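# Reorient a loose object on the upturned robot hand

## Task

Using nothing but the right hand (its wrist camera, the camera's post and the arm's final link also count as hand), rotate the object that rests loose on the upturned palm until its orientation in the hand matches the two goal pictures. The object must never contact anything else and must never leave the hand. To finish, keep it motionless for a short while, resting on the palm or fingers and clear of the wrist, the camera and its post, with the palm pointing straight up and no hand motor showing moving or overload or building up toward a shutdown (a motor dead from the very start is excused), then declare completion. The hand is then opened automatically, and the orientation must still hold on the open hand; anything held in place only by the robot does not count.

## Robot and tools

ROBOT. One six-joint Doosan M1013 arm ending in a 16-motor right hand (LEAP style: index, middle, ring, thumb). There is only this one arm, so every call carries a single row or a single target, not one list per arm. A wrist camera and a fixed mast sit at the wrist on the palm side; the mast occupies x +0.05 to +0.10, z -0.16 to -0.11, reaching y = +0.06 m in the hand-point frame, and it can collide.

FRAMES. Scene frame: origin on the table top under the arm base, +z up, +y to the left when facing along +x; positions in metres. Hand-point frame (the point where thumb tip meets index and middle tips in a pinch): +z runs along straightened fingers toward the tips, +x crosses the palm away from the thumb, +y points out of the palm face. The palm face is at y = -0.062 m; straight-finger knuckles at z = -0.017 m, tips 0.139 m beyond. Bending fingers move their tips toward +y. Only the rubber fingertip caps grip well.

ROW FORMAT (24 numbers, optionally 30, all in [-1, 1] except stiffness 0 to 1):
1-6: dx, dy, dz, rx, ry, rz. An offset, not a pose: the hand point's target relative to its measured pose at the start of the action, expressed in the hand point's own axes. 1.0 equals 0.6 m for dx-dz and 180 degrees for rx-rz; rx, ry, rz form one rotation vector. Every row of an action is measured from that same start pose, not from the prior row. For the first action of a call the start is the last pose reported in a result.
7-22: absolute hinge goals, each scaled between its two stops, in this order: index_mcp, index_abd, index_pip, index_dip, middle_mcp, middle_abd, middle_pip, middle_dip, ring_mcp, ring_abd, ring_pip, ring_dip, thumb_cmc, thumb_axl, thumb_mcp, thumb_ipl. Values that make each hinge straight: mcp +0.75, abd 0.00, pip +0.58, dip +0.70, thumb_cmc +0.71, thumb_axl +0.68, thumb_mcp +0.23, thumb_ipl +0.17. Going toward -1 curls finger mcp/pip/dip toward the palm, abd swings a finger away from the thumb, thumb_cmc brings the thumb in front of the palm, thumb_axl rolls the thumb, thumb_mcp/ipl bend it (toward +z with axl straight; the cmc direction with axl near -0.40).
23: current_limit, motor current cap, linear from 0 mA at -1 to 550 mA at +1 (never below 11 mA); low caps also slow and weaken fingers. Starts at +0.4.
24: speed, set-point speed = (speed+1)/2 of 5.9 rad/s. Starts at -0.6. Both persist until rewritten.
25-30 (optional): per-joint stiffness scale 0 to 1, base to wrist, kept until changed.

TOOLS.
execute_actions(actions): a list of actions run in sequence; each action is a table of up to 15 rows, one row per 1/30 s step; a short table repeats its last row until 15 steps (0.5 s) pass. An empty list just returns state and images. Each step the commanded pose is clipped to within 70 mm and 16 degrees of the measured pose, so large offsets need several actions.
move(target, speed, blocking): target is one row as above, its offset taken from the pose in the latest result that shows one. The hand point travels a straight path there, 0.5 to 10 s long (cut off at 10 s). speed in m/s, 0.002 to 0.5, default 0.25; rotation up to twice that in rad/s. The hand numbers are sent at the start. With blocking=false it returns after 0.5 s; then use wait or stop before any new motion. Its result adds a move: line (done, off_target, moving, held, fault) plus limits such as paced or held, and the distance left to target.
wait(seconds): 0 to 10; lets time run with the last command held.
stop(): brakes a running move.
zoom_image(camera, region): camera is cam_high, cam_low or cam_wrist (each 504x504); region [x0, y0, x1, y1] in pixels from the top-left, at most 504 by 504.
show_instructions(): shows the reference images again (goal pictures from the wrist camera).
read_manual(section): licence texts only; section "licences".
finished_scene(scene): ends the scene given by number; irreversible; reports success.

RESULTS. The state line gives end_effector_position (m) and end_effector_quat_wxyz plus velocities in the scene frame. Hand lists follow the motor order: hand_goal (written goals), hand_measured (actual positions, same scale), hand_current_ma (positive pushes toward -1), hand_state (moving, goal, blocked, overload), and hand_current_limit, hand_speed. Step readings may be marked HELD; "pose unreachable" means the clearance check altered the command; "Hand target" is the pose the controller now aims at.

CAUTIONS. A finger presses only while its goal lies past the object's surface; repeating hand_measured eases a grip. A motor at 495 mA or more accumulates seconds (and counts down below it); at 5 s it shuts off for 10 s, so keep currents lower. A motor showing overload from the first reading stays dead. Joint torque at its load limit (elbow 147, wrist joints 41.4 N m) or any external force of 144 N halts the arm for 10 s and drops the rest of the call; after a fault or HAND FAULT line, later motion calls in that reply are not executed. The arm is stiff: avoid pushing into anything. Never let the object touch the table or fall, never knock things off the table, and expect occasional brief nudges to loose objects. Keep the palm straight up at the end and let the object settle before finishing. Heed MOTOR HOT warnings.

Each tool is called after ">>>" as name(argument=value, ...) on one line, values as JSON.

Reference images:

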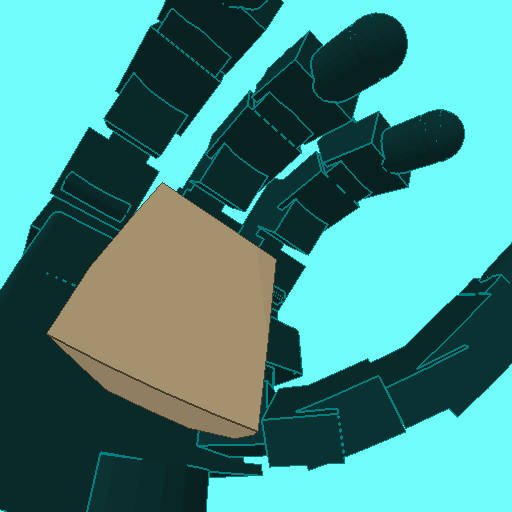

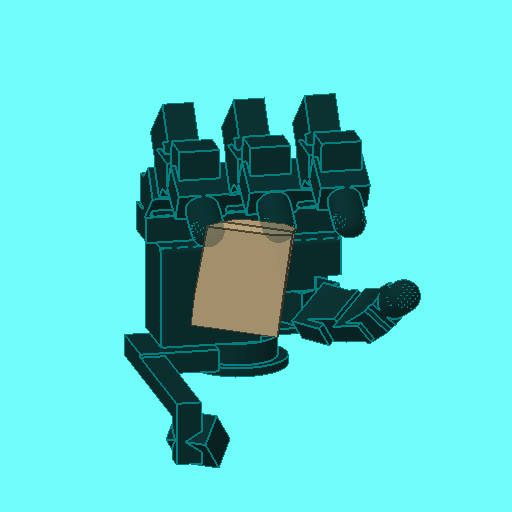

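## Session

>>> execute_actions(actions=[])

Scene clock: 0.00 s.
end_effector_position=(+0.6972, +0.0096, +0.5621) hand_goal=(+0.046, +0.000, -0.008, +0.280, +0.046, +0.000, -0.008, +0.280, +0.046, +0.000, -0.008, +0.280, -0.104, +0.266, +0.032, -0.018) hand_measured=(+0.062, +0.000, -0.006, +0.282, +0.060, +0.000, -0.006, +0.282, +0.060, +0.000, -0.006, +0.282, -0.090, +0.270, +0.034, -0.016) hand_current_ma=(+85, +0, +13, +12, +79, +0, +13, +12, +79, +0, +13, +12, +76, +26, +13, +12) hand_state=(goal, goal, goal, goal, goal, goal, goal, goal, goal, goal, goal, goal, goal, goal, goal, goal) hand_current_limit=0.40 hand_speed=-0.60 end_effector_quat_wxyz=(+0.708, +0.693, +0.087, +0.107) end_effector_velocity=(+0.000, +0.000, -0.000) end_effector_angular_velocity=(-0.000, +0.002, +0.000)
Joint positions: [ 0.295  0.388  1.768 -1.566  1.628 -0.959]
Joint velocities: [ 0.     0.     0.     0.    -0.001 -0.001]
Hand target: +0.697, +0.010, +0.562; +0.708, +0.693, +0.087, +0.107
Joint stiffness scale: [1. 1. 1. 1. 1. 1.]

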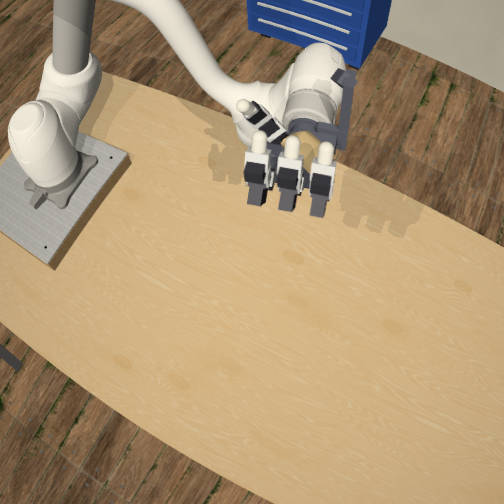

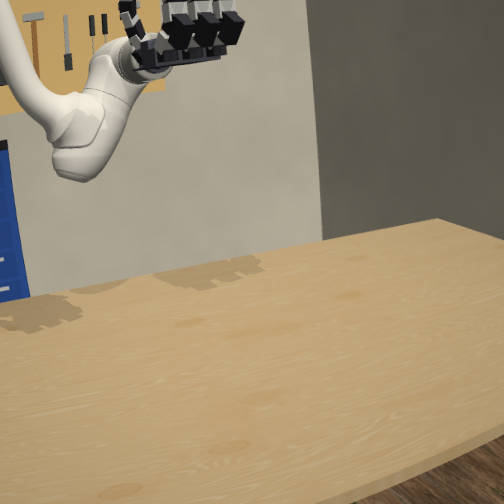

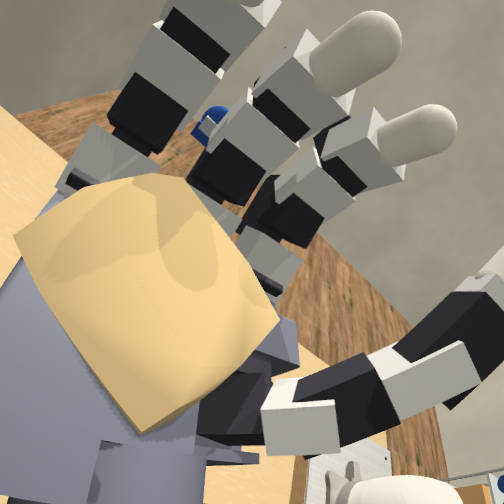

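>>> move(target=[0,-0.4,0.15,0,0,0,0.6,0,0.4,0.5,0.6,0,0.4,0.5,0.6,0,0.4,0.5,0.5,0.5,0.2,0.17,0.4,-0.6], speed=0.15)

>>> zoom_image(camera="cam_high", region=[180,100,420,340])

>>> zoom_image(camera="cam_low", region=[80,60,380,360])

Scene clock: 14.63 s.
end_effector_position=(+0.7289, -0.0795, +0.3280) hand_goal=(+0.600, +0.000, +0.400, +0.500, +0.600, +0.000, +0.400, +0.500, +0.600, +0.000, +0.400, +0.500, +0.500, +0.500, +0.200, +0.170) hand_measured=(+0.612, +0.000, +0.400, +0.498, +0.610, +0.000, +0.400, +0.498, +0.610, +0.000, +0.400, +0.498, +0.512, +0.498, +0.200, +0.168) hand_current_ma=(+61, +0, +4, -11, +58, +0, +4, -11, +58, +0, +4, -11, +59, -12, -2, -11) hand_state=(goal, goal, goal, goal, goal, goal, goal, goal, goal, goal, goal, goal, goal, goal, goal, goal) hand_current_limit=0.40 hand_speed=-0.60 end_effector_quat_wxyz=(+0.709, +0.692, +0.084, +0.107) end_effector_velocity=(+0.000, -0.000, -0.000) end_effector_angular_velocity=(-0.000, -0.001, +0.001)
Joint positions: [ 0.159  0.667  1.861 -1.655  1.55  -0.583]
Joint velocities: [-0.001  0.001  0.    -0.002 -0.     0.002]
Hand target: +0.729, -0.081, +0.325; +0.708, +0.693, +0.087, +0.107
Off the commanded pose: 0.004 m, 0 deg.
Joint stiffness scale: [1. 1. 1. 1. 1. 1.]
move: off_target
camera_calibration (this result's frames):
cam_wrist: T_world_to_cam=[[-0.758233, -0.177309, 0.62741, 0.363977], [-0.593444, 0.58622, -0.551516, 0.613254], [-0.270012, -0.790511, -0.549714, 0.436452], [0, 0, 0, 1]] pos_world=[0.757759, 0.0500546, 0.34978]

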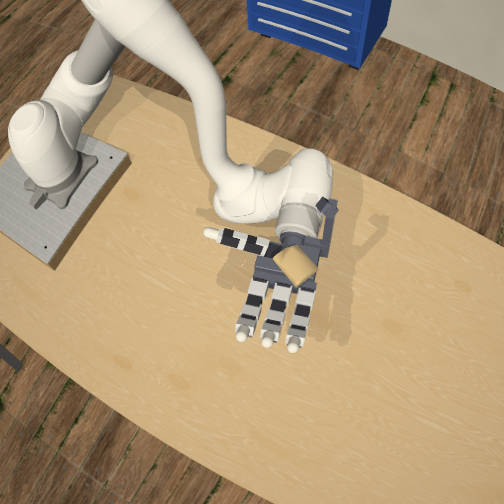

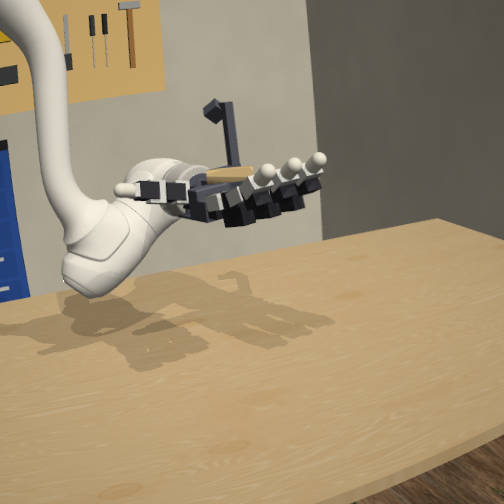

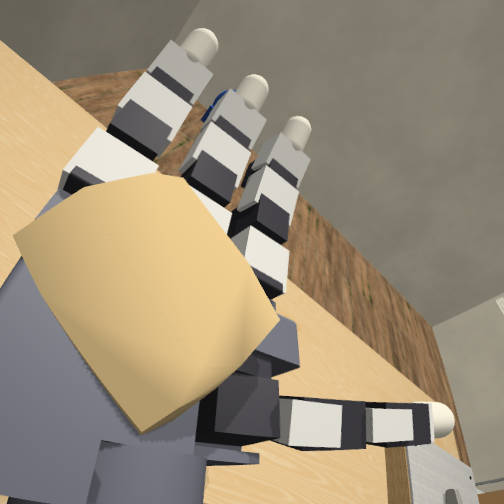

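Region (180, 100, 420, 340) of cam_high's 504x504 image, scaled by 2.100, with more detail than that image has.

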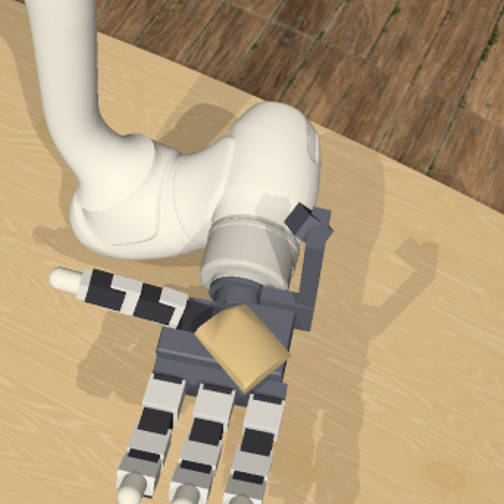

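Region (80, 60, 380, 360) of cam_low's 504x504 image, scaled by 1.680, with more detail than that image has.

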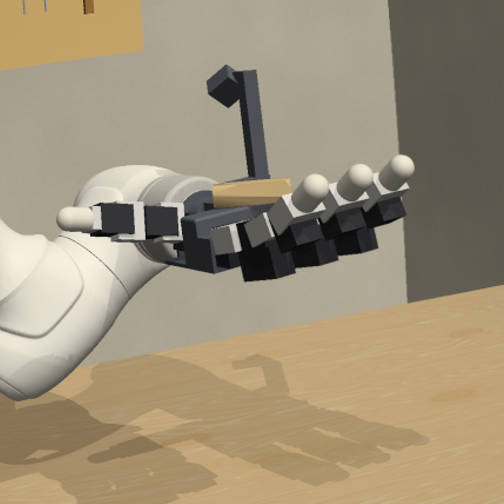

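>>> move(target=[0,0,0,0.14,0,0,0.75,0,0.45,-0.5,0.75,0,0.45,-0.5,0.75,0,0.45,-0.5,0.5,0.5,0.2,0.17,0.4,-0.4], speed=0.1)

>>> zoom_image(camera="cam_high", region=[180,150,420,390])

Scene clock: 27.77 s.
end_effector_position=(+0.7267, -0.0804, +0.3269) hand_goal=(+0.750, +0.000, +0.450, -0.500, +0.750, +0.000, +0.450, -0.500, +0.750, +0.000, +0.450, -0.500, +0.500, +0.500, +0.200, +0.170) hand_measured=(+0.760, +0.000, +0.450, -0.498, +0.762, +0.000, +0.452, -0.498, +0.760, +0.000, +0.452, -0.498, +0.512, +0.498, +0.200, +0.168) hand_current_ma=(+58, +0, +5, +14, +64, +0, +9, +15, +59, +0, +6, +14, +59, -12, -2, -11) hand_state=(goal, goal, goal, goal, goal, goal, goal, goal, goal, goal, goal, goal, goal, goal, goal, goal) hand_current_limit=0.40 hand_speed=-0.40 end_effector_quat_wxyz=(+0.545, +0.828, +0.105, +0.083) end_effector_velocity=(+0.000, +0.000, -0.001) end_effector_angular_velocity=(+0.010, +0.005, +0.001)
Joint positions: [ 0.181  0.518  1.843 -1.325  1.245 -0.809]
Joint velocities: [ 0.    -0.002 -0.001  0.01  -0.007 -0.008]
Hand target: +0.729, -0.079, +0.328; +0.541, +0.830, +0.106, +0.086
Off the commanded pose: 0.003 m, 1 deg.
Joint stiffness scale: [1. 1. 1. 1. 1. 1.]
move: done
camera_calibration (this result's frames):
cam_wrist: T_world_to_cam=[[-0.681881, -0.438745, 0.585271, 0.300084], [-0.644361, 0.738976, -0.196756, 0.545234], [-0.346175, -0.51129, -0.786604, 0.589775], [0, 0, 0, 1]] pos_world=[0.760114, 0.0302915, 0.395567]

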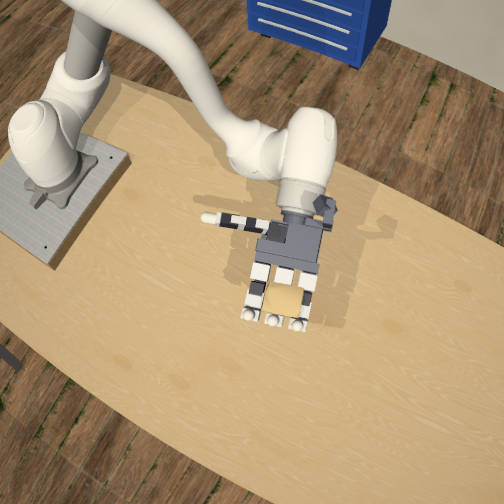

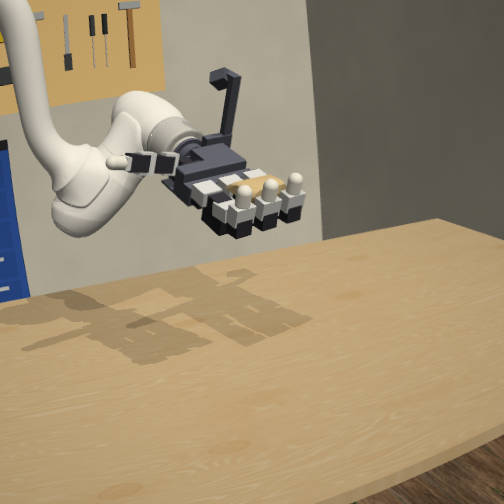

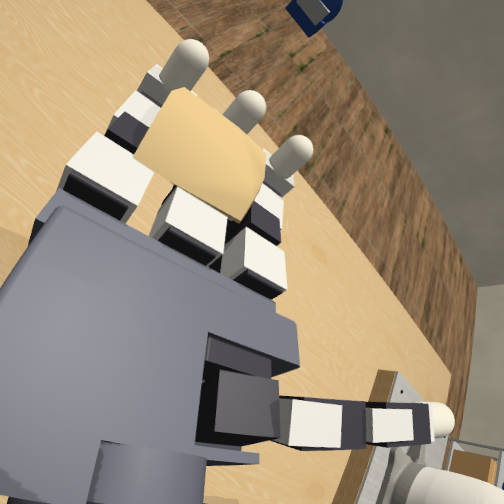

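Region (180, 150, 420, 390) of cam_high's 504x504 image, scaled by 2.100, with more detail than that image has.

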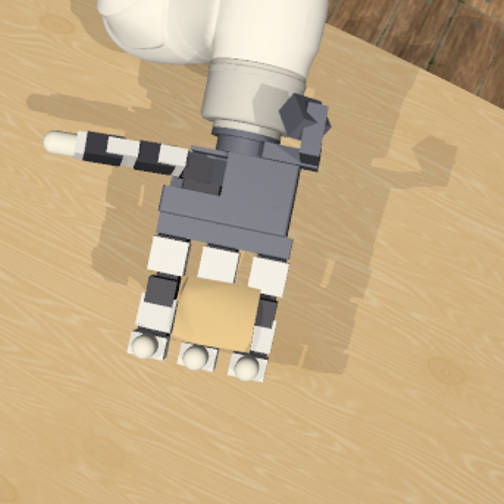

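>>> move(target=[0,0,0,0.42,0,0,-0.41,0,0.45,-0.7,-0.41,0,0.45,-0.7,-0.41,0,0.45,-0.7,0.5,0.5,0.2,0.17,0.4,-0.935], speed=0.1)

>>> zoom_image(camera="cam_low", region=[80,20,380,320])

Scene clock: 49.57 s.
end_effector_position=(+0.7261, -0.0798, +0.3264) hand_goal=(-0.410, +0.000, +0.450, -0.700, -0.410, +0.000, +0.450, -0.700, -0.410, +0.000, +0.450, -0.700, +0.500, +0.500, +0.200, +0.170) hand_measured=(-0.384, +0.000, +0.450, -0.698, -0.382, +0.000, +0.452, -0.694, -0.384, +0.000, +0.452, -0.698, +0.502, +0.498, +0.196, +0.168) hand_current_ma=(+143, +0, +5, +14, +153, +0, +9, +30, +152, +0, +6, +14, +6, -12, -24, -11) hand_state=(blocked, goal, goal, goal, blocked, goal, goal, goal, blocked, goal, goal, goal, goal, goal, goal, goal) hand_current_limit=0.40 hand_speed=-0.93 end_effector_quat_wxyz=(-0.075, +0.988, +0.134, +0.002) end_effector_velocity=(-0.001, -0.000, -0.001) end_effector_angular_velocity=(+0.000, +0.002, +0.000)
Joint positions: [-0.118  0.341  1.601  0.154  1.231 -1.982]
Joint velocities: [-0.     0.001  0.001  0.     0.001 -0.   ]
Hand target: +0.727, -0.080, +0.327; -0.077, +0.988, +0.135, +0.001
Off the commanded pose: 0.001 m, 0 deg.
Joint stiffness scale: [1. 1. 1. 1. 1. 1.]
move: done
camera_calibration (this result's frames):
cam_wrist: T_world_to_cam=[[-0.559914, -0.822339, -0.101261, 0.405144], [-0.541042, 0.270322, 0.796366, 0.107683], [-0.62751, 0.500683, -0.596278, 0.81244], [0, 0, 0, 1]] pos_world=[0.794922, -0.102718, 0.43971]

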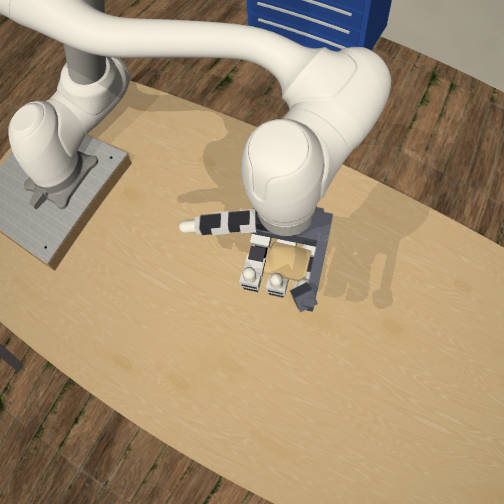

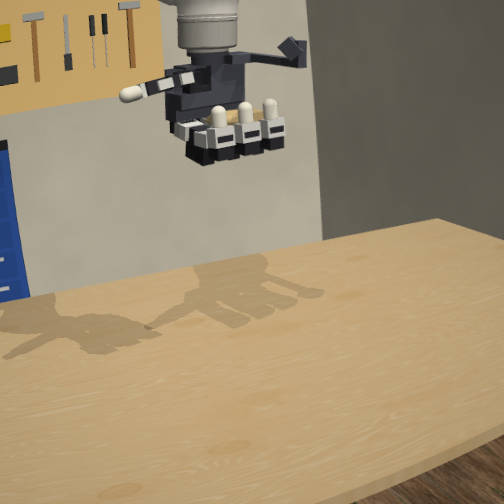

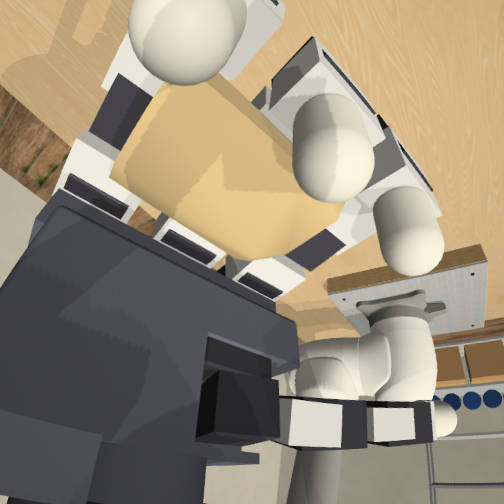

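Region (80, 20, 380, 320) of cam_low's 504x504 image, scaled by 1.680, with more detail than that image has.

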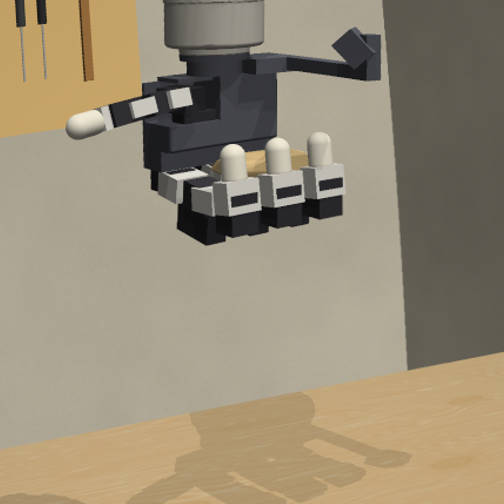

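Now fold further, open the tips, then rotate back.

>>> move(target=[0,0,0,0,0,0,-0.95,0,0.45,-0.1,-0.95,0,0.45,-0.1,-0.95,0,0.45,-0.1,0.5,0.5,0.2,0.17,0.5,-0.8])

>>> move(target=[0,0,0,-0.45,0,0,-0.95,0,0.3,-0.1,-0.95,0,0.3,-0.1,-0.95,0,0.3,-0.1,0.5,0.5,0.2,0.17,0.5,-0.8], speed=0.12)

Scene clock: 56.23 s.
end_effector_position=(+0.7261, -0.0798, +0.3264) hand_goal=(-0.950, +0.000, +0.450, -0.100, -0.950, +0.000, +0.450, -0.100, -0.950, +0.000, +0.450, -0.100, +0.500, +0.500, +0.200, +0.170) hand_measured=(-0.924, +0.000, +0.450, -0.102, -0.912, +0.000, +0.452, -0.102, -0.914, +0.006, +0.452, -0.110, +0.502, +0.498, +0.196, +0.168) hand_current_ma=(+142, +0, +5, -14, +199, +0, +9, -14, +210, +30, +11, -56, +6, -12, -24, -11) hand_state=(blocked, goal, goal, goal, blocked, goal, goal, goal, blocked, goal, goal, goal, goal, goal, goal, goal) hand_current_limit=0.50 hand_speed=-0.80 end_effector_quat_wxyz=(-0.075, +0.988, +0.134, +0.002) end_effector_velocity=(+0.000, -0.000, +0.000) end_effector_angular_velocity=(-0.000, -0.000, -0.001)
Joint positions: [-0.118  0.341  1.601  0.154  1.231 -1.982]
Joint velocities: [-0.     0.    -0.001 -0.     0.     0.001]
Hand target: +0.726, -0.080, +0.326; -0.075, +0.988, +0.134, +0.002
Off the commanded pose: 0.000 m, 0 deg.
Joint stiffness scale: [1. 1. 1. 1. 1. 1.]
move: done
camera_calibration (this result's frames):
cam_wrist: T_world_to_cam=[[-0.559915, -0.822338, -0.101263, 0.405146], [-0.54104, 0.270319, 0.796369, 0.107681], [-0.627511, 0.500687, -0.596274, 0.81244], [0, 0, 0, 1]] pos_world=[0.794922, -0.102719, 0.43971]

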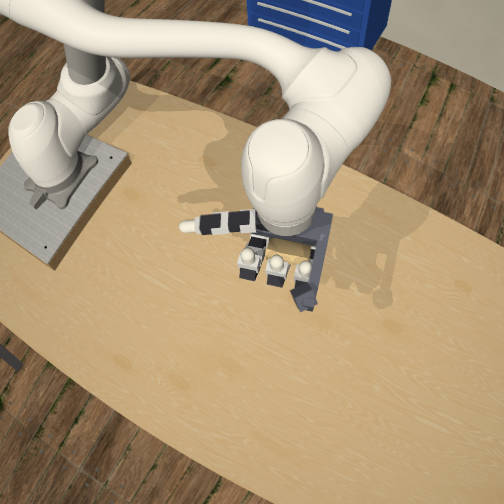

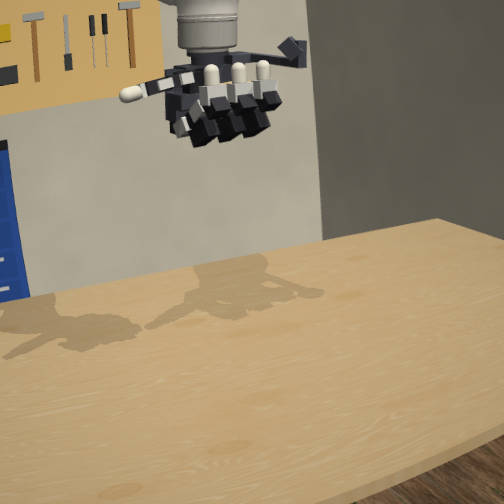

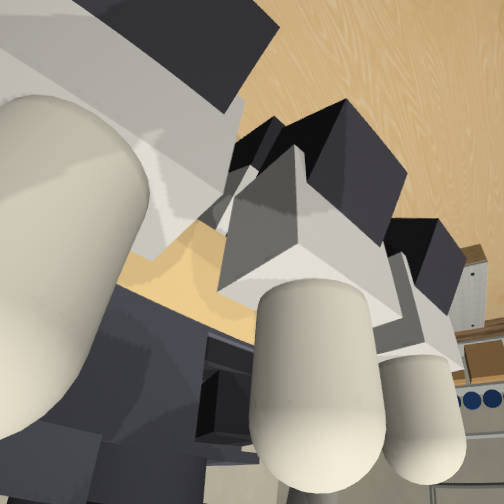

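Scene clock: 62.47 s.
end_effector_position=(+0.7280, -0.0808, +0.3274) hand_goal=(-0.950, +0.000, +0.300, -0.100, -0.950, +0.000, +0.300, -0.100, -0.950, +0.000, +0.300, -0.100, +0.500, +0.500, +0.200, +0.170) hand_measured=(-0.950, +0.000, +0.300, -0.102, -0.920, +0.000, +0.304, -0.102, -0.914, +0.020, +0.330, -0.096, +0.510, +0.498, +0.198, +0.168) hand_current_ma=(-5, +0, +4, -14, +163, +0, +21, -14, +210, +87, +152, +19, +50, -12, -19, -11) hand_state=(goal, goal, goal, goal, blocked, goal, goal, goal, blocked, goal, blocked, goal, goal, goal, goal, goal) hand_current_limit=0.50 hand_speed=-0.80 end_effector_quat_wxyz=(+0.582, +0.802, +0.099, +0.090) end_effector_velocity=(+0.000, +0.000, +0.002) end_effector_angular_velocity=(-0.011, -0.007, -0.001)
Joint positions: [ 0.181  0.549  1.848 -1.404  1.301 -0.746]
Joint velocities: [ 0.     0.002 -0.    -0.01   0.008  0.008]
Hand target: +0.726, -0.080, +0.327; +0.585, +0.800, +0.100, +0.089
Off the commanded pose: 0.002 m, 0 deg.
Joint stiffness scale: [1. 1. 1. 1. 1. 1.]
move: done
camera_calibration (this result's frames):
cam_wrist: T_world_to_cam=[[-0.701019, -0.385846, 0.599746, 0.313913], [-0.635288, 0.719974, -0.279368, 0.565328], [-0.324008, -0.576854, -0.749839, 0.556902], [0, 0, 0, 1]] pos_world=[0.759646, 0.035352, 0.387253]

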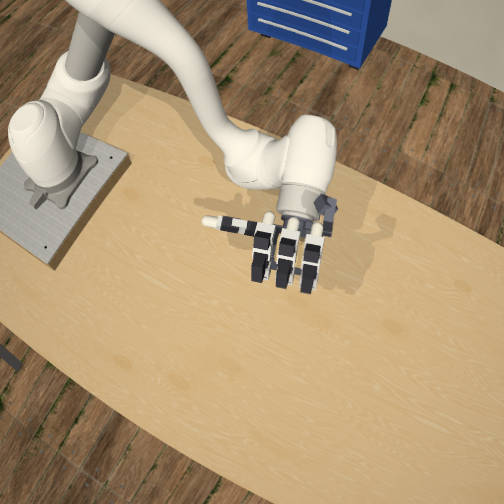

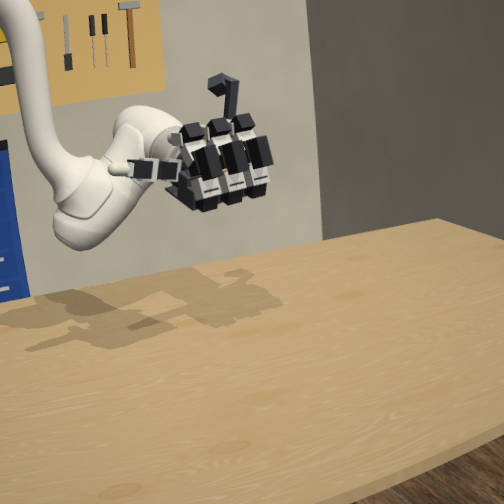

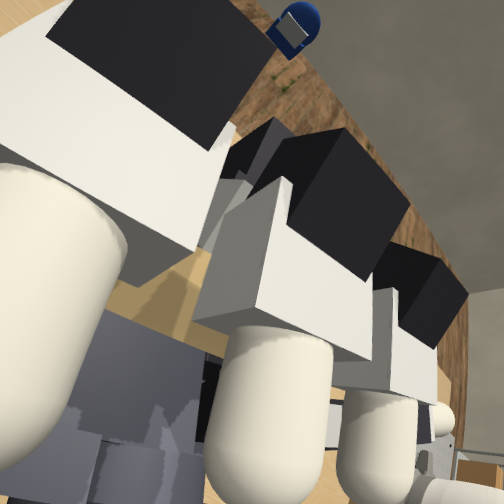

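>>> move(target=[0,0,0,-0.105,0,0,-0.95,0,0.3,-0.1,-0.95,0,0.3,-0.1,-0.95,0,0.3,-0.1,0.5,0.5,0.2,0.17,0.5,-0.8], speed=0.12)

>>> move(target=[0,0,0,0,0,0,0.1,0,0.45,0.4,0.1,0,0.45,0.4,0.1,0,0.45,0.4,0.5,0.5,0.2,0.17,0.5,-0.85])

>>> zoom_image(camera="cam_high", region=[180,150,420,390])

Scene clock: 86.93 s.
end_effector_position=(+0.7299, -0.0798, +0.3282) hand_goal=(-0.950, +0.000, +0.300, -0.100, -0.950, +0.000, +0.300, -0.100, -0.950, +0.000, +0.300, -0.100, +0.500, +0.500, +0.200, +0.170) hand_measured=(-0.954, +0.000, +0.300, -0.102, -0.944, +0.000, +0.302, -0.102, -0.914, +0.020, +0.330, -0.096, +0.510, +0.498, +0.200, +0.168) hand_current_ma=(-24, +0, +1, -14, +32, +0, +7, -9, +210, +88, +152, +20, +56, -12, -4, -11) hand_state=(goal, goal, goal, goal, goal, goal, goal, goal, blocked, goal, blocked, goal, goal, goal, goal, goal) hand_current_limit=0.50 hand_speed=-0.80 end_effector_quat_wxyz=(+0.702, +0.699, +0.083, +0.107) end_effector_velocity=(-0.000, +0.000, +0.000) end_effector_angular_velocity=(-0.012, -0.002, -0.000)
Joint positions: [ 0.161  0.661  1.857 -1.642  1.535 -0.588]
Joint velocities: [-0.001  0.004  0.    -0.008  0.009  0.003]
Hand target: +0.728, -0.081, +0.327; +0.706, +0.696, +0.083, +0.106
Off the commanded pose: 0.002 m, 1 deg.
Joint stiffness scale: [1. 1. 1. 1. 1. 1.]
move: done
camera_calibration (this result's frames):
cam_wrist: T_world_to_cam=[[-0.757775, -0.189232, 0.624475, 0.364219], [-0.593663, 0.597135, -0.539438, 0.611199], [-0.270817, -0.7795, -0.564834, 0.443053], [0, 0, 0, 1]] pos_world=[0.758828, 0.0493129, 0.35251]

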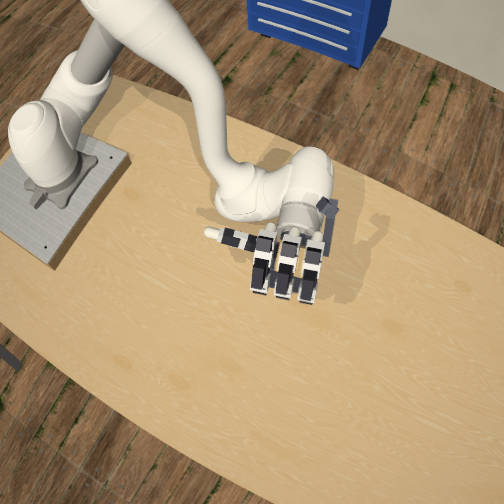

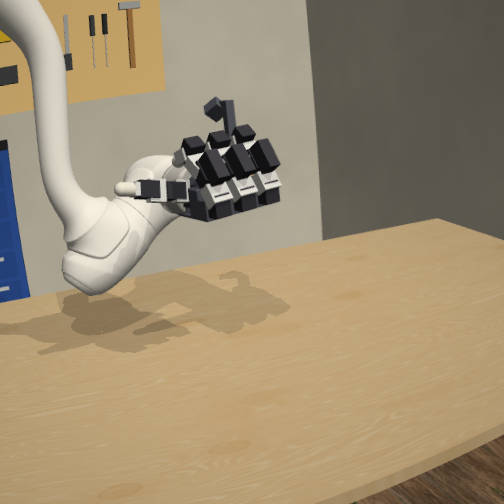

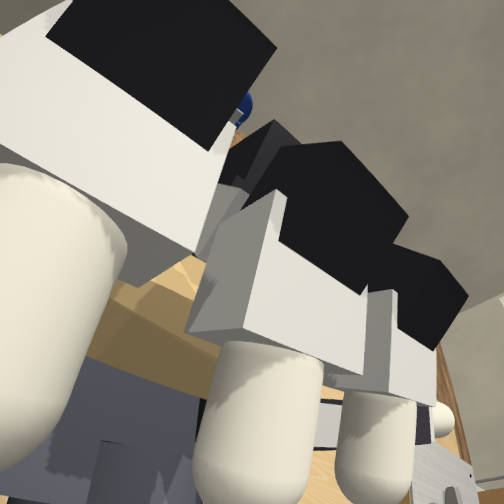

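Scene clock: 90.20 s.
end_effector_position=(+0.7299, -0.0798, +0.3282) hand_goal=(+0.100, +0.000, +0.450, +0.400, +0.100, +0.000, +0.450, +0.400, +0.100, +0.000, +0.450, +0.400, +0.500, +0.500, +0.200, +0.170) hand_measured=(+0.106, +0.000, +0.450, +0.398, +0.106, +0.000, +0.450, +0.398, +0.106, +0.004, +0.450, +0.398, +0.510, +0.498, +0.200, +0.168) hand_current_ma=(+35, +0, -4, -13, +33, +0, -4, -13, +33, +17, -4, -13, +56, -12, -4, -11) hand_state=(goal, goal, goal, goal, goal, goal, goal, goal, goal, goal, goal, goal, goal, goal, goal, goal) hand_current_limit=0.50 hand_speed=-0.85 end_effector_quat_wxyz=(+0.702, +0.699, +0.083, +0.107) end_effector_velocity=(+0.000, -0.000, +0.000) end_effector_angular_velocity=(+0.000, -0.000, -0.001)
Joint positions: [ 0.161  0.662  1.857 -1.642  1.535 -0.588]
Joint velocities: [-0. -0. -0.  0.  0. -0.]
Hand target: +0.730, -0.080, +0.328; +0.702, +0.699, +0.083, +0.107
Off the commanded pose: 0.000 m, 0 deg.
Joint stiffness scale: [1. 1. 1. 1. 1. 1.]
move: done
camera_calibration (this result's frames):
cam_wrist: T_world_to_cam=[[-0.757824, -0.189119, 0.62445, 0.364258], [-0.593619, 0.597044, -0.539589, 0.611216], [-0.270777, -0.779598, -0.564718, 0.442989], [0, 0, 0, 1]] pos_world=[0.758824, 0.0493189, 0.352508]

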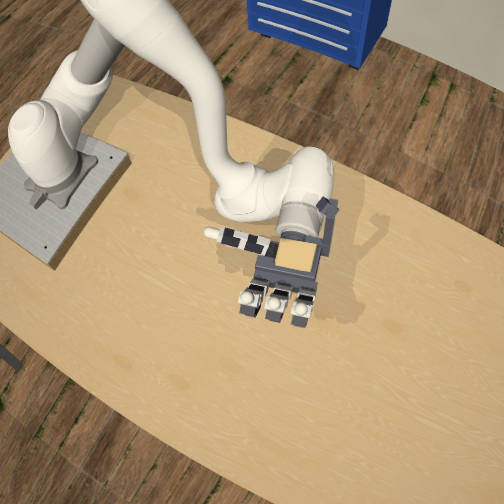

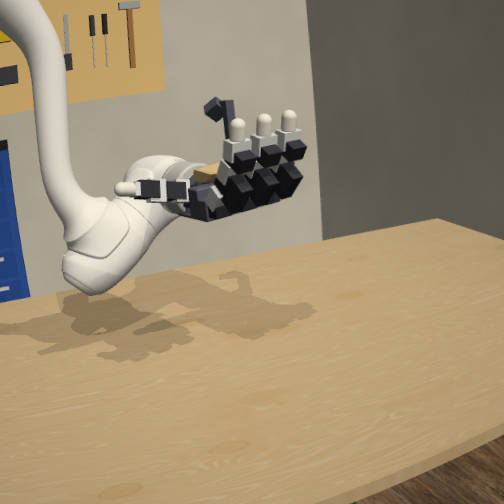

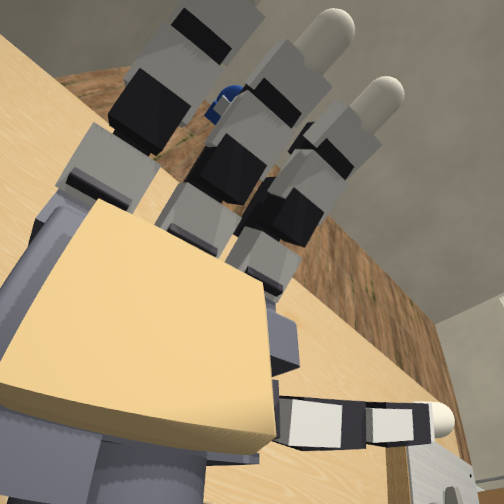

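Region (180, 150, 420, 390) of cam_high's 504x504 image, scaled by 2.100, with more detail than that image has.

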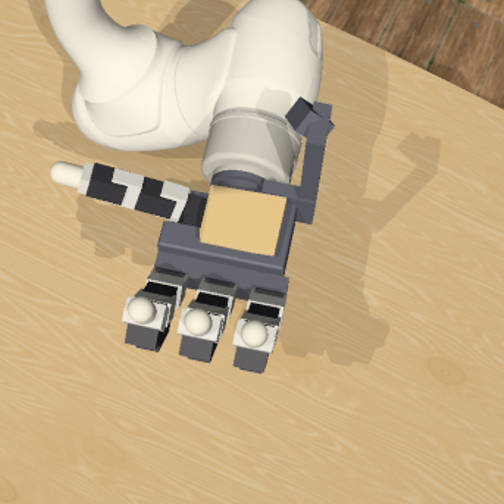

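>>> move(target=[0,0,0,0.12,0,0.02,0.6,-0.2,0.4,-0.5,0.75,0,0.45,-0.5,-0.5,0,0.58,0.7,0.0,0.5,0.2,0.17,0.5,-0.4], speed=0.08)

>>> zoom_image(camera="cam_high", region=[180,150,420,390])

Scene clock: 99.30 s.
end_effector_position=(+0.7277, -0.0813, +0.3272) hand_goal=(+0.600, -0.200, +0.400, -0.500, +0.750, +0.000, +0.450, -0.500, -0.500, +0.000, +0.580, +0.700, +0.000, +0.500, +0.200, +0.170) hand_measured=(+0.612, -0.198, +0.406, -0.498, +0.760, +0.000, +0.450, -0.498, -0.494, +0.004, +0.580, +0.698, +0.020, +0.498, +0.200, +0.168) hand_current_ma=(+62, +14, +33, +13, +52, -3, +3, +14, +29, +15, -4, -13, +108, -12, -3, -11) hand_state=(goal, goal, goal, goal, goal, goal, goal, goal, goal, goal, goal, goal, blocked, goal, goal, goal) hand_current_limit=0.50 hand_speed=-0.40 end_effector_quat_wxyz=(+0.559, +0.818, +0.080, +0.109) end_effector_velocity=(-0.001, -0.000, -0.001) end_effector_angular_velocity=(+0.012, +0.003, -0.001)
Joint positions: [ 0.18   0.534  1.839 -1.371  1.264 -0.718]
Joint velocities: [-0.    -0.003 -0.     0.011 -0.007 -0.006]
Hand target: +0.730, -0.080, +0.328; +0.555, +0.820, +0.080, +0.111
Off the commanded pose: 0.003 m, 1 deg.
Joint stiffness scale: [1. 1. 1. 1. 1. 1.]
move: done
camera_calibration (this result's frames):
cam_wrist: T_world_to_cam=[[-0.730608, -0.414292, 0.542747, 0.351538], [-0.616108, 0.742638, -0.262489, 0.547807], [-0.294317, -0.526167, -0.797825, 0.554599], [0, 0, 0, 1]] pos_world=[0.757573, 0.030629, 0.39547]

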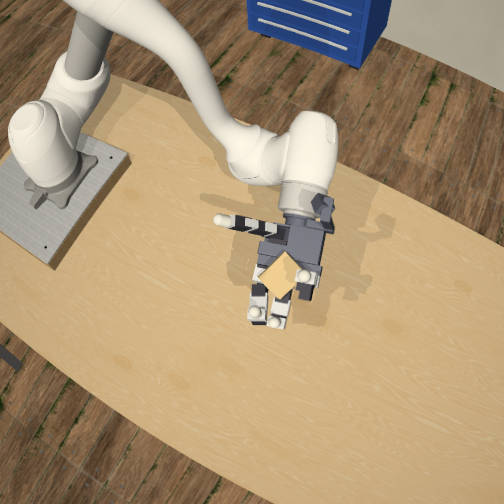

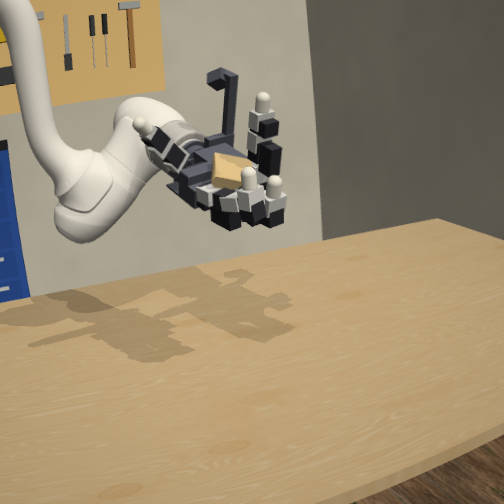

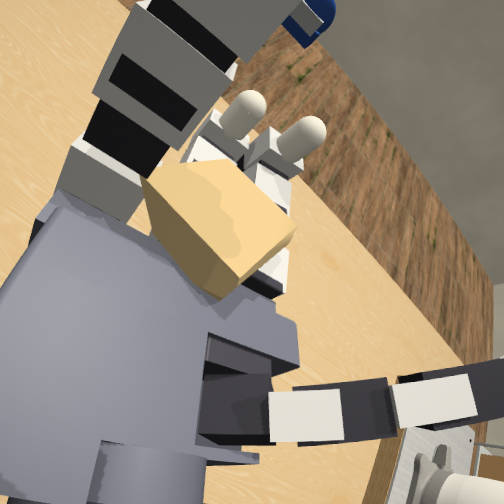

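Region (180, 150, 420, 390) of cam_high's 504x504 image, scaled by 2.100, with more detail than that image has.

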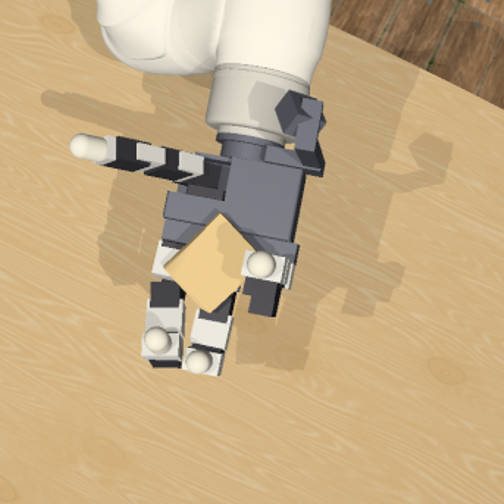

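>>> move(target=[0,0,0,0.02,0,-0.07,0.72,0,0.45,-0.5,0.75,0,0.45,-0.5,-0.5,0,0.58,0.7,0.0,0.5,0.2,0.17,0.5,-0.6], speed=0.06)

>>> zoom_image(camera="cam_high", region=[180,150,420,390])

Scene clock: 106.83 s.
end_effector_position=(+0.7291, -0.0805, +0.3293) hand_goal=(+0.720, +0.000, +0.450, -0.500, +0.750, +0.000, +0.450, -0.500, -0.500, +0.000, +0.580, +0.700, +0.000, +0.500, +0.200, +0.170) hand_measured=(+0.730, -0.002, +0.450, -0.498, +0.760, +0.000, +0.450, -0.498, -0.494, +0.002, +0.580, +0.698, +0.018, +0.498, +0.200, +0.168) hand_current_ma=(+51, -12, +2, +13, +52, -3, +3, +14, +29, +12, -4, -13, +91, -12, -3, -11) hand_state=(goal, goal, goal, goal, goal, goal, goal, goal, goal, goal, goal, goal, goal, goal, goal, goal) hand_current_limit=0.50 hand_speed=-0.60 end_effector_quat_wxyz=(+0.545, +0.820, +0.170, +0.045) end_effector_velocity=(+0.001, +0.000, -0.000) end_effector_angular_velocity=(+0.002, +0.009, +0.004)
Joint positions: [ 0.18   0.5    1.868 -1.326  1.229 -0.952]
Joint velocities: [ 0.    -0.001  0.     0.003 -0.003 -0.011]
Hand target: +0.728, -0.081, +0.327; +0.542, +0.821, +0.172, +0.044
Off the commanded pose: 0.003 m, 1 deg.
Joint stiffness scale: [1. 1. 1. 1. 1. 1.]
move: done
camera_calibration (this result's frames):
cam_wrist: T_world_to_cam=[[-0.567861, -0.463686, 0.680095, 0.183878], [-0.714139, 0.688398, -0.126939, 0.571065], [-0.409316, -0.557766, -0.722051, 0.613478], [0, 0, 0, 1]] pos_world=[0.763343, 0.0343188, 0.390398]

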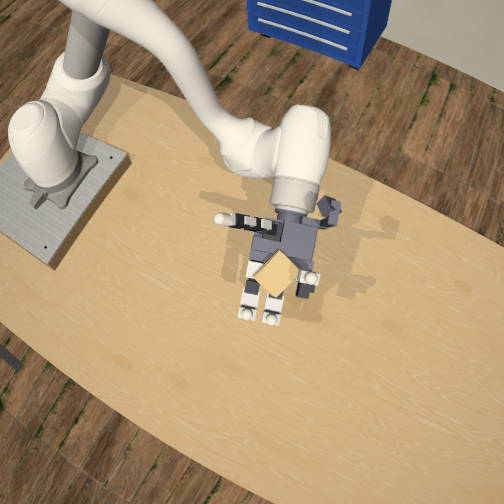

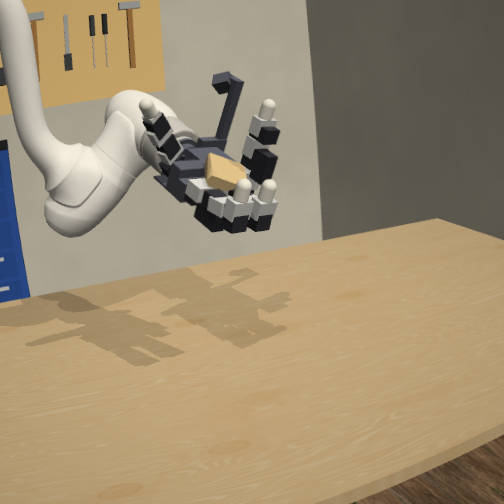

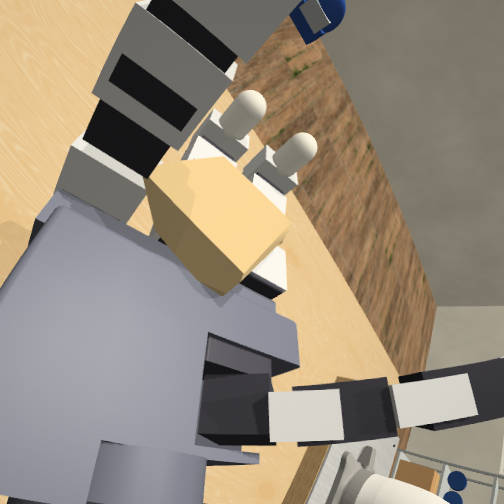

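Region (180, 150, 420, 390) of cam_high's 504x504 image, scaled by 2.100, with more detail than that image has.

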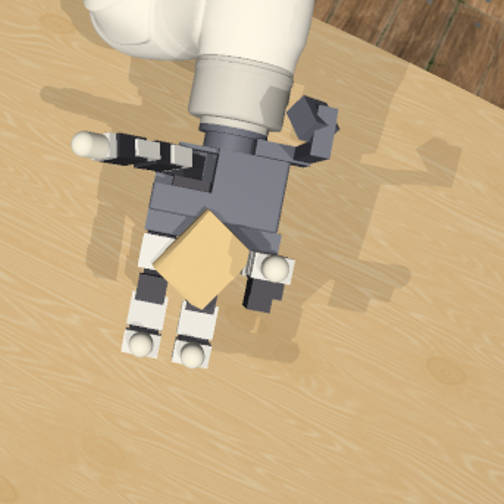

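>>> move(target=[0,0,0,0.05,0,0.05,0.75,0,0.45,-0.5,0.75,0,0.45,-0.5,-0.5,0,0.58,0.7,0.0,0.5,0.2,0.17,0.5,-0.6], speed=0.06)

>>> zoom_image(camera="cam_high", region=[180,150,420,390])

Scene clock: 113.67 s.
end_effector_position=(+0.7275, -0.0798, +0.3281) hand_goal=(+0.750, +0.000, +0.450, -0.500, +0.750, +0.000, +0.450, -0.500, -0.500, +0.000, +0.580, +0.700, +0.000, +0.500, +0.200, +0.170) hand_measured=(+0.760, -0.002, +0.450, -0.498, +0.762, +0.000, +0.452, -0.496, -0.494, +0.002, +0.580, +0.698, +0.018, +0.498, +0.200, +0.168) hand_current_ma=(+56, -12, +3, +13, +62, -4, +12, +17, +29, +11, -4, -12, +89, -12, -3, -11) hand_state=(goal, goal, goal, goal, goal, goal, goal, goal, goal, goal, goal, goal, goal, goal, goal, goal) hand_current_limit=0.50 hand_speed=-0.60 end_effector_quat_wxyz=(+0.478, +0.869, +0.112, +0.070) end_effector_velocity=(-0.000, -0.000, -0.001) end_effector_angular_velocity=(+0.008, -0.003, -0.004)
Joint positions: [ 0.172  0.471  1.819 -1.168  1.164 -0.938]
Joint velocities: [-0.001 -0.001 -0.002  0.007 -0.003  0.001]
Hand target: +0.729, -0.080, +0.329; +0.474, +0.871, +0.108, +0.075
Off the commanded pose: 0.002 m, 1 deg.
Joint stiffness scale: [1. 1. 1. 1. 1. 1.]
move: done
camera_calibration (this result's frames):
cam_wrist: T_world_to_cam=[[-0.653944, -0.524701, 0.545019, 0.286186], [-0.650123, 0.758172, -0.0501466, 0.503123], [-0.386906, -0.387123, -0.836923, 0.647284], [0, 0, 0, 1]] pos_world=[0.764679, 0.0192863, 0.41098]

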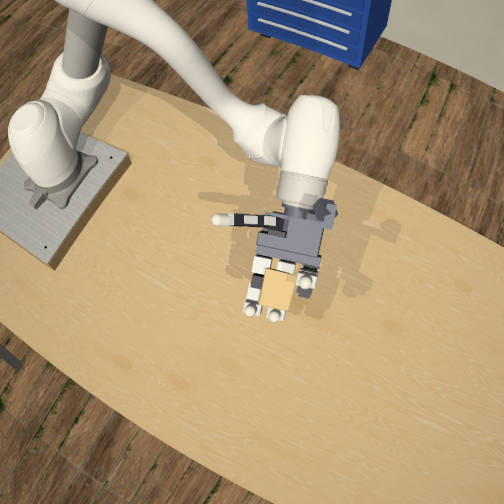

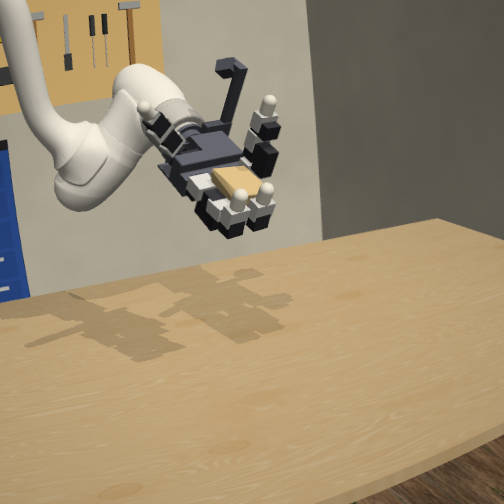

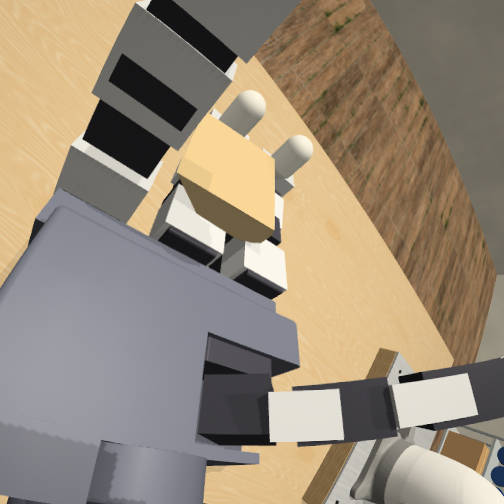

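Region (180, 150, 420, 390) of cam_high's 504x504 image, scaled by 2.100, with more detail than that image has.

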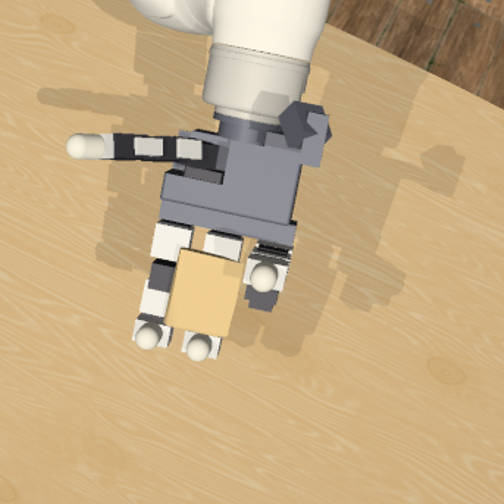

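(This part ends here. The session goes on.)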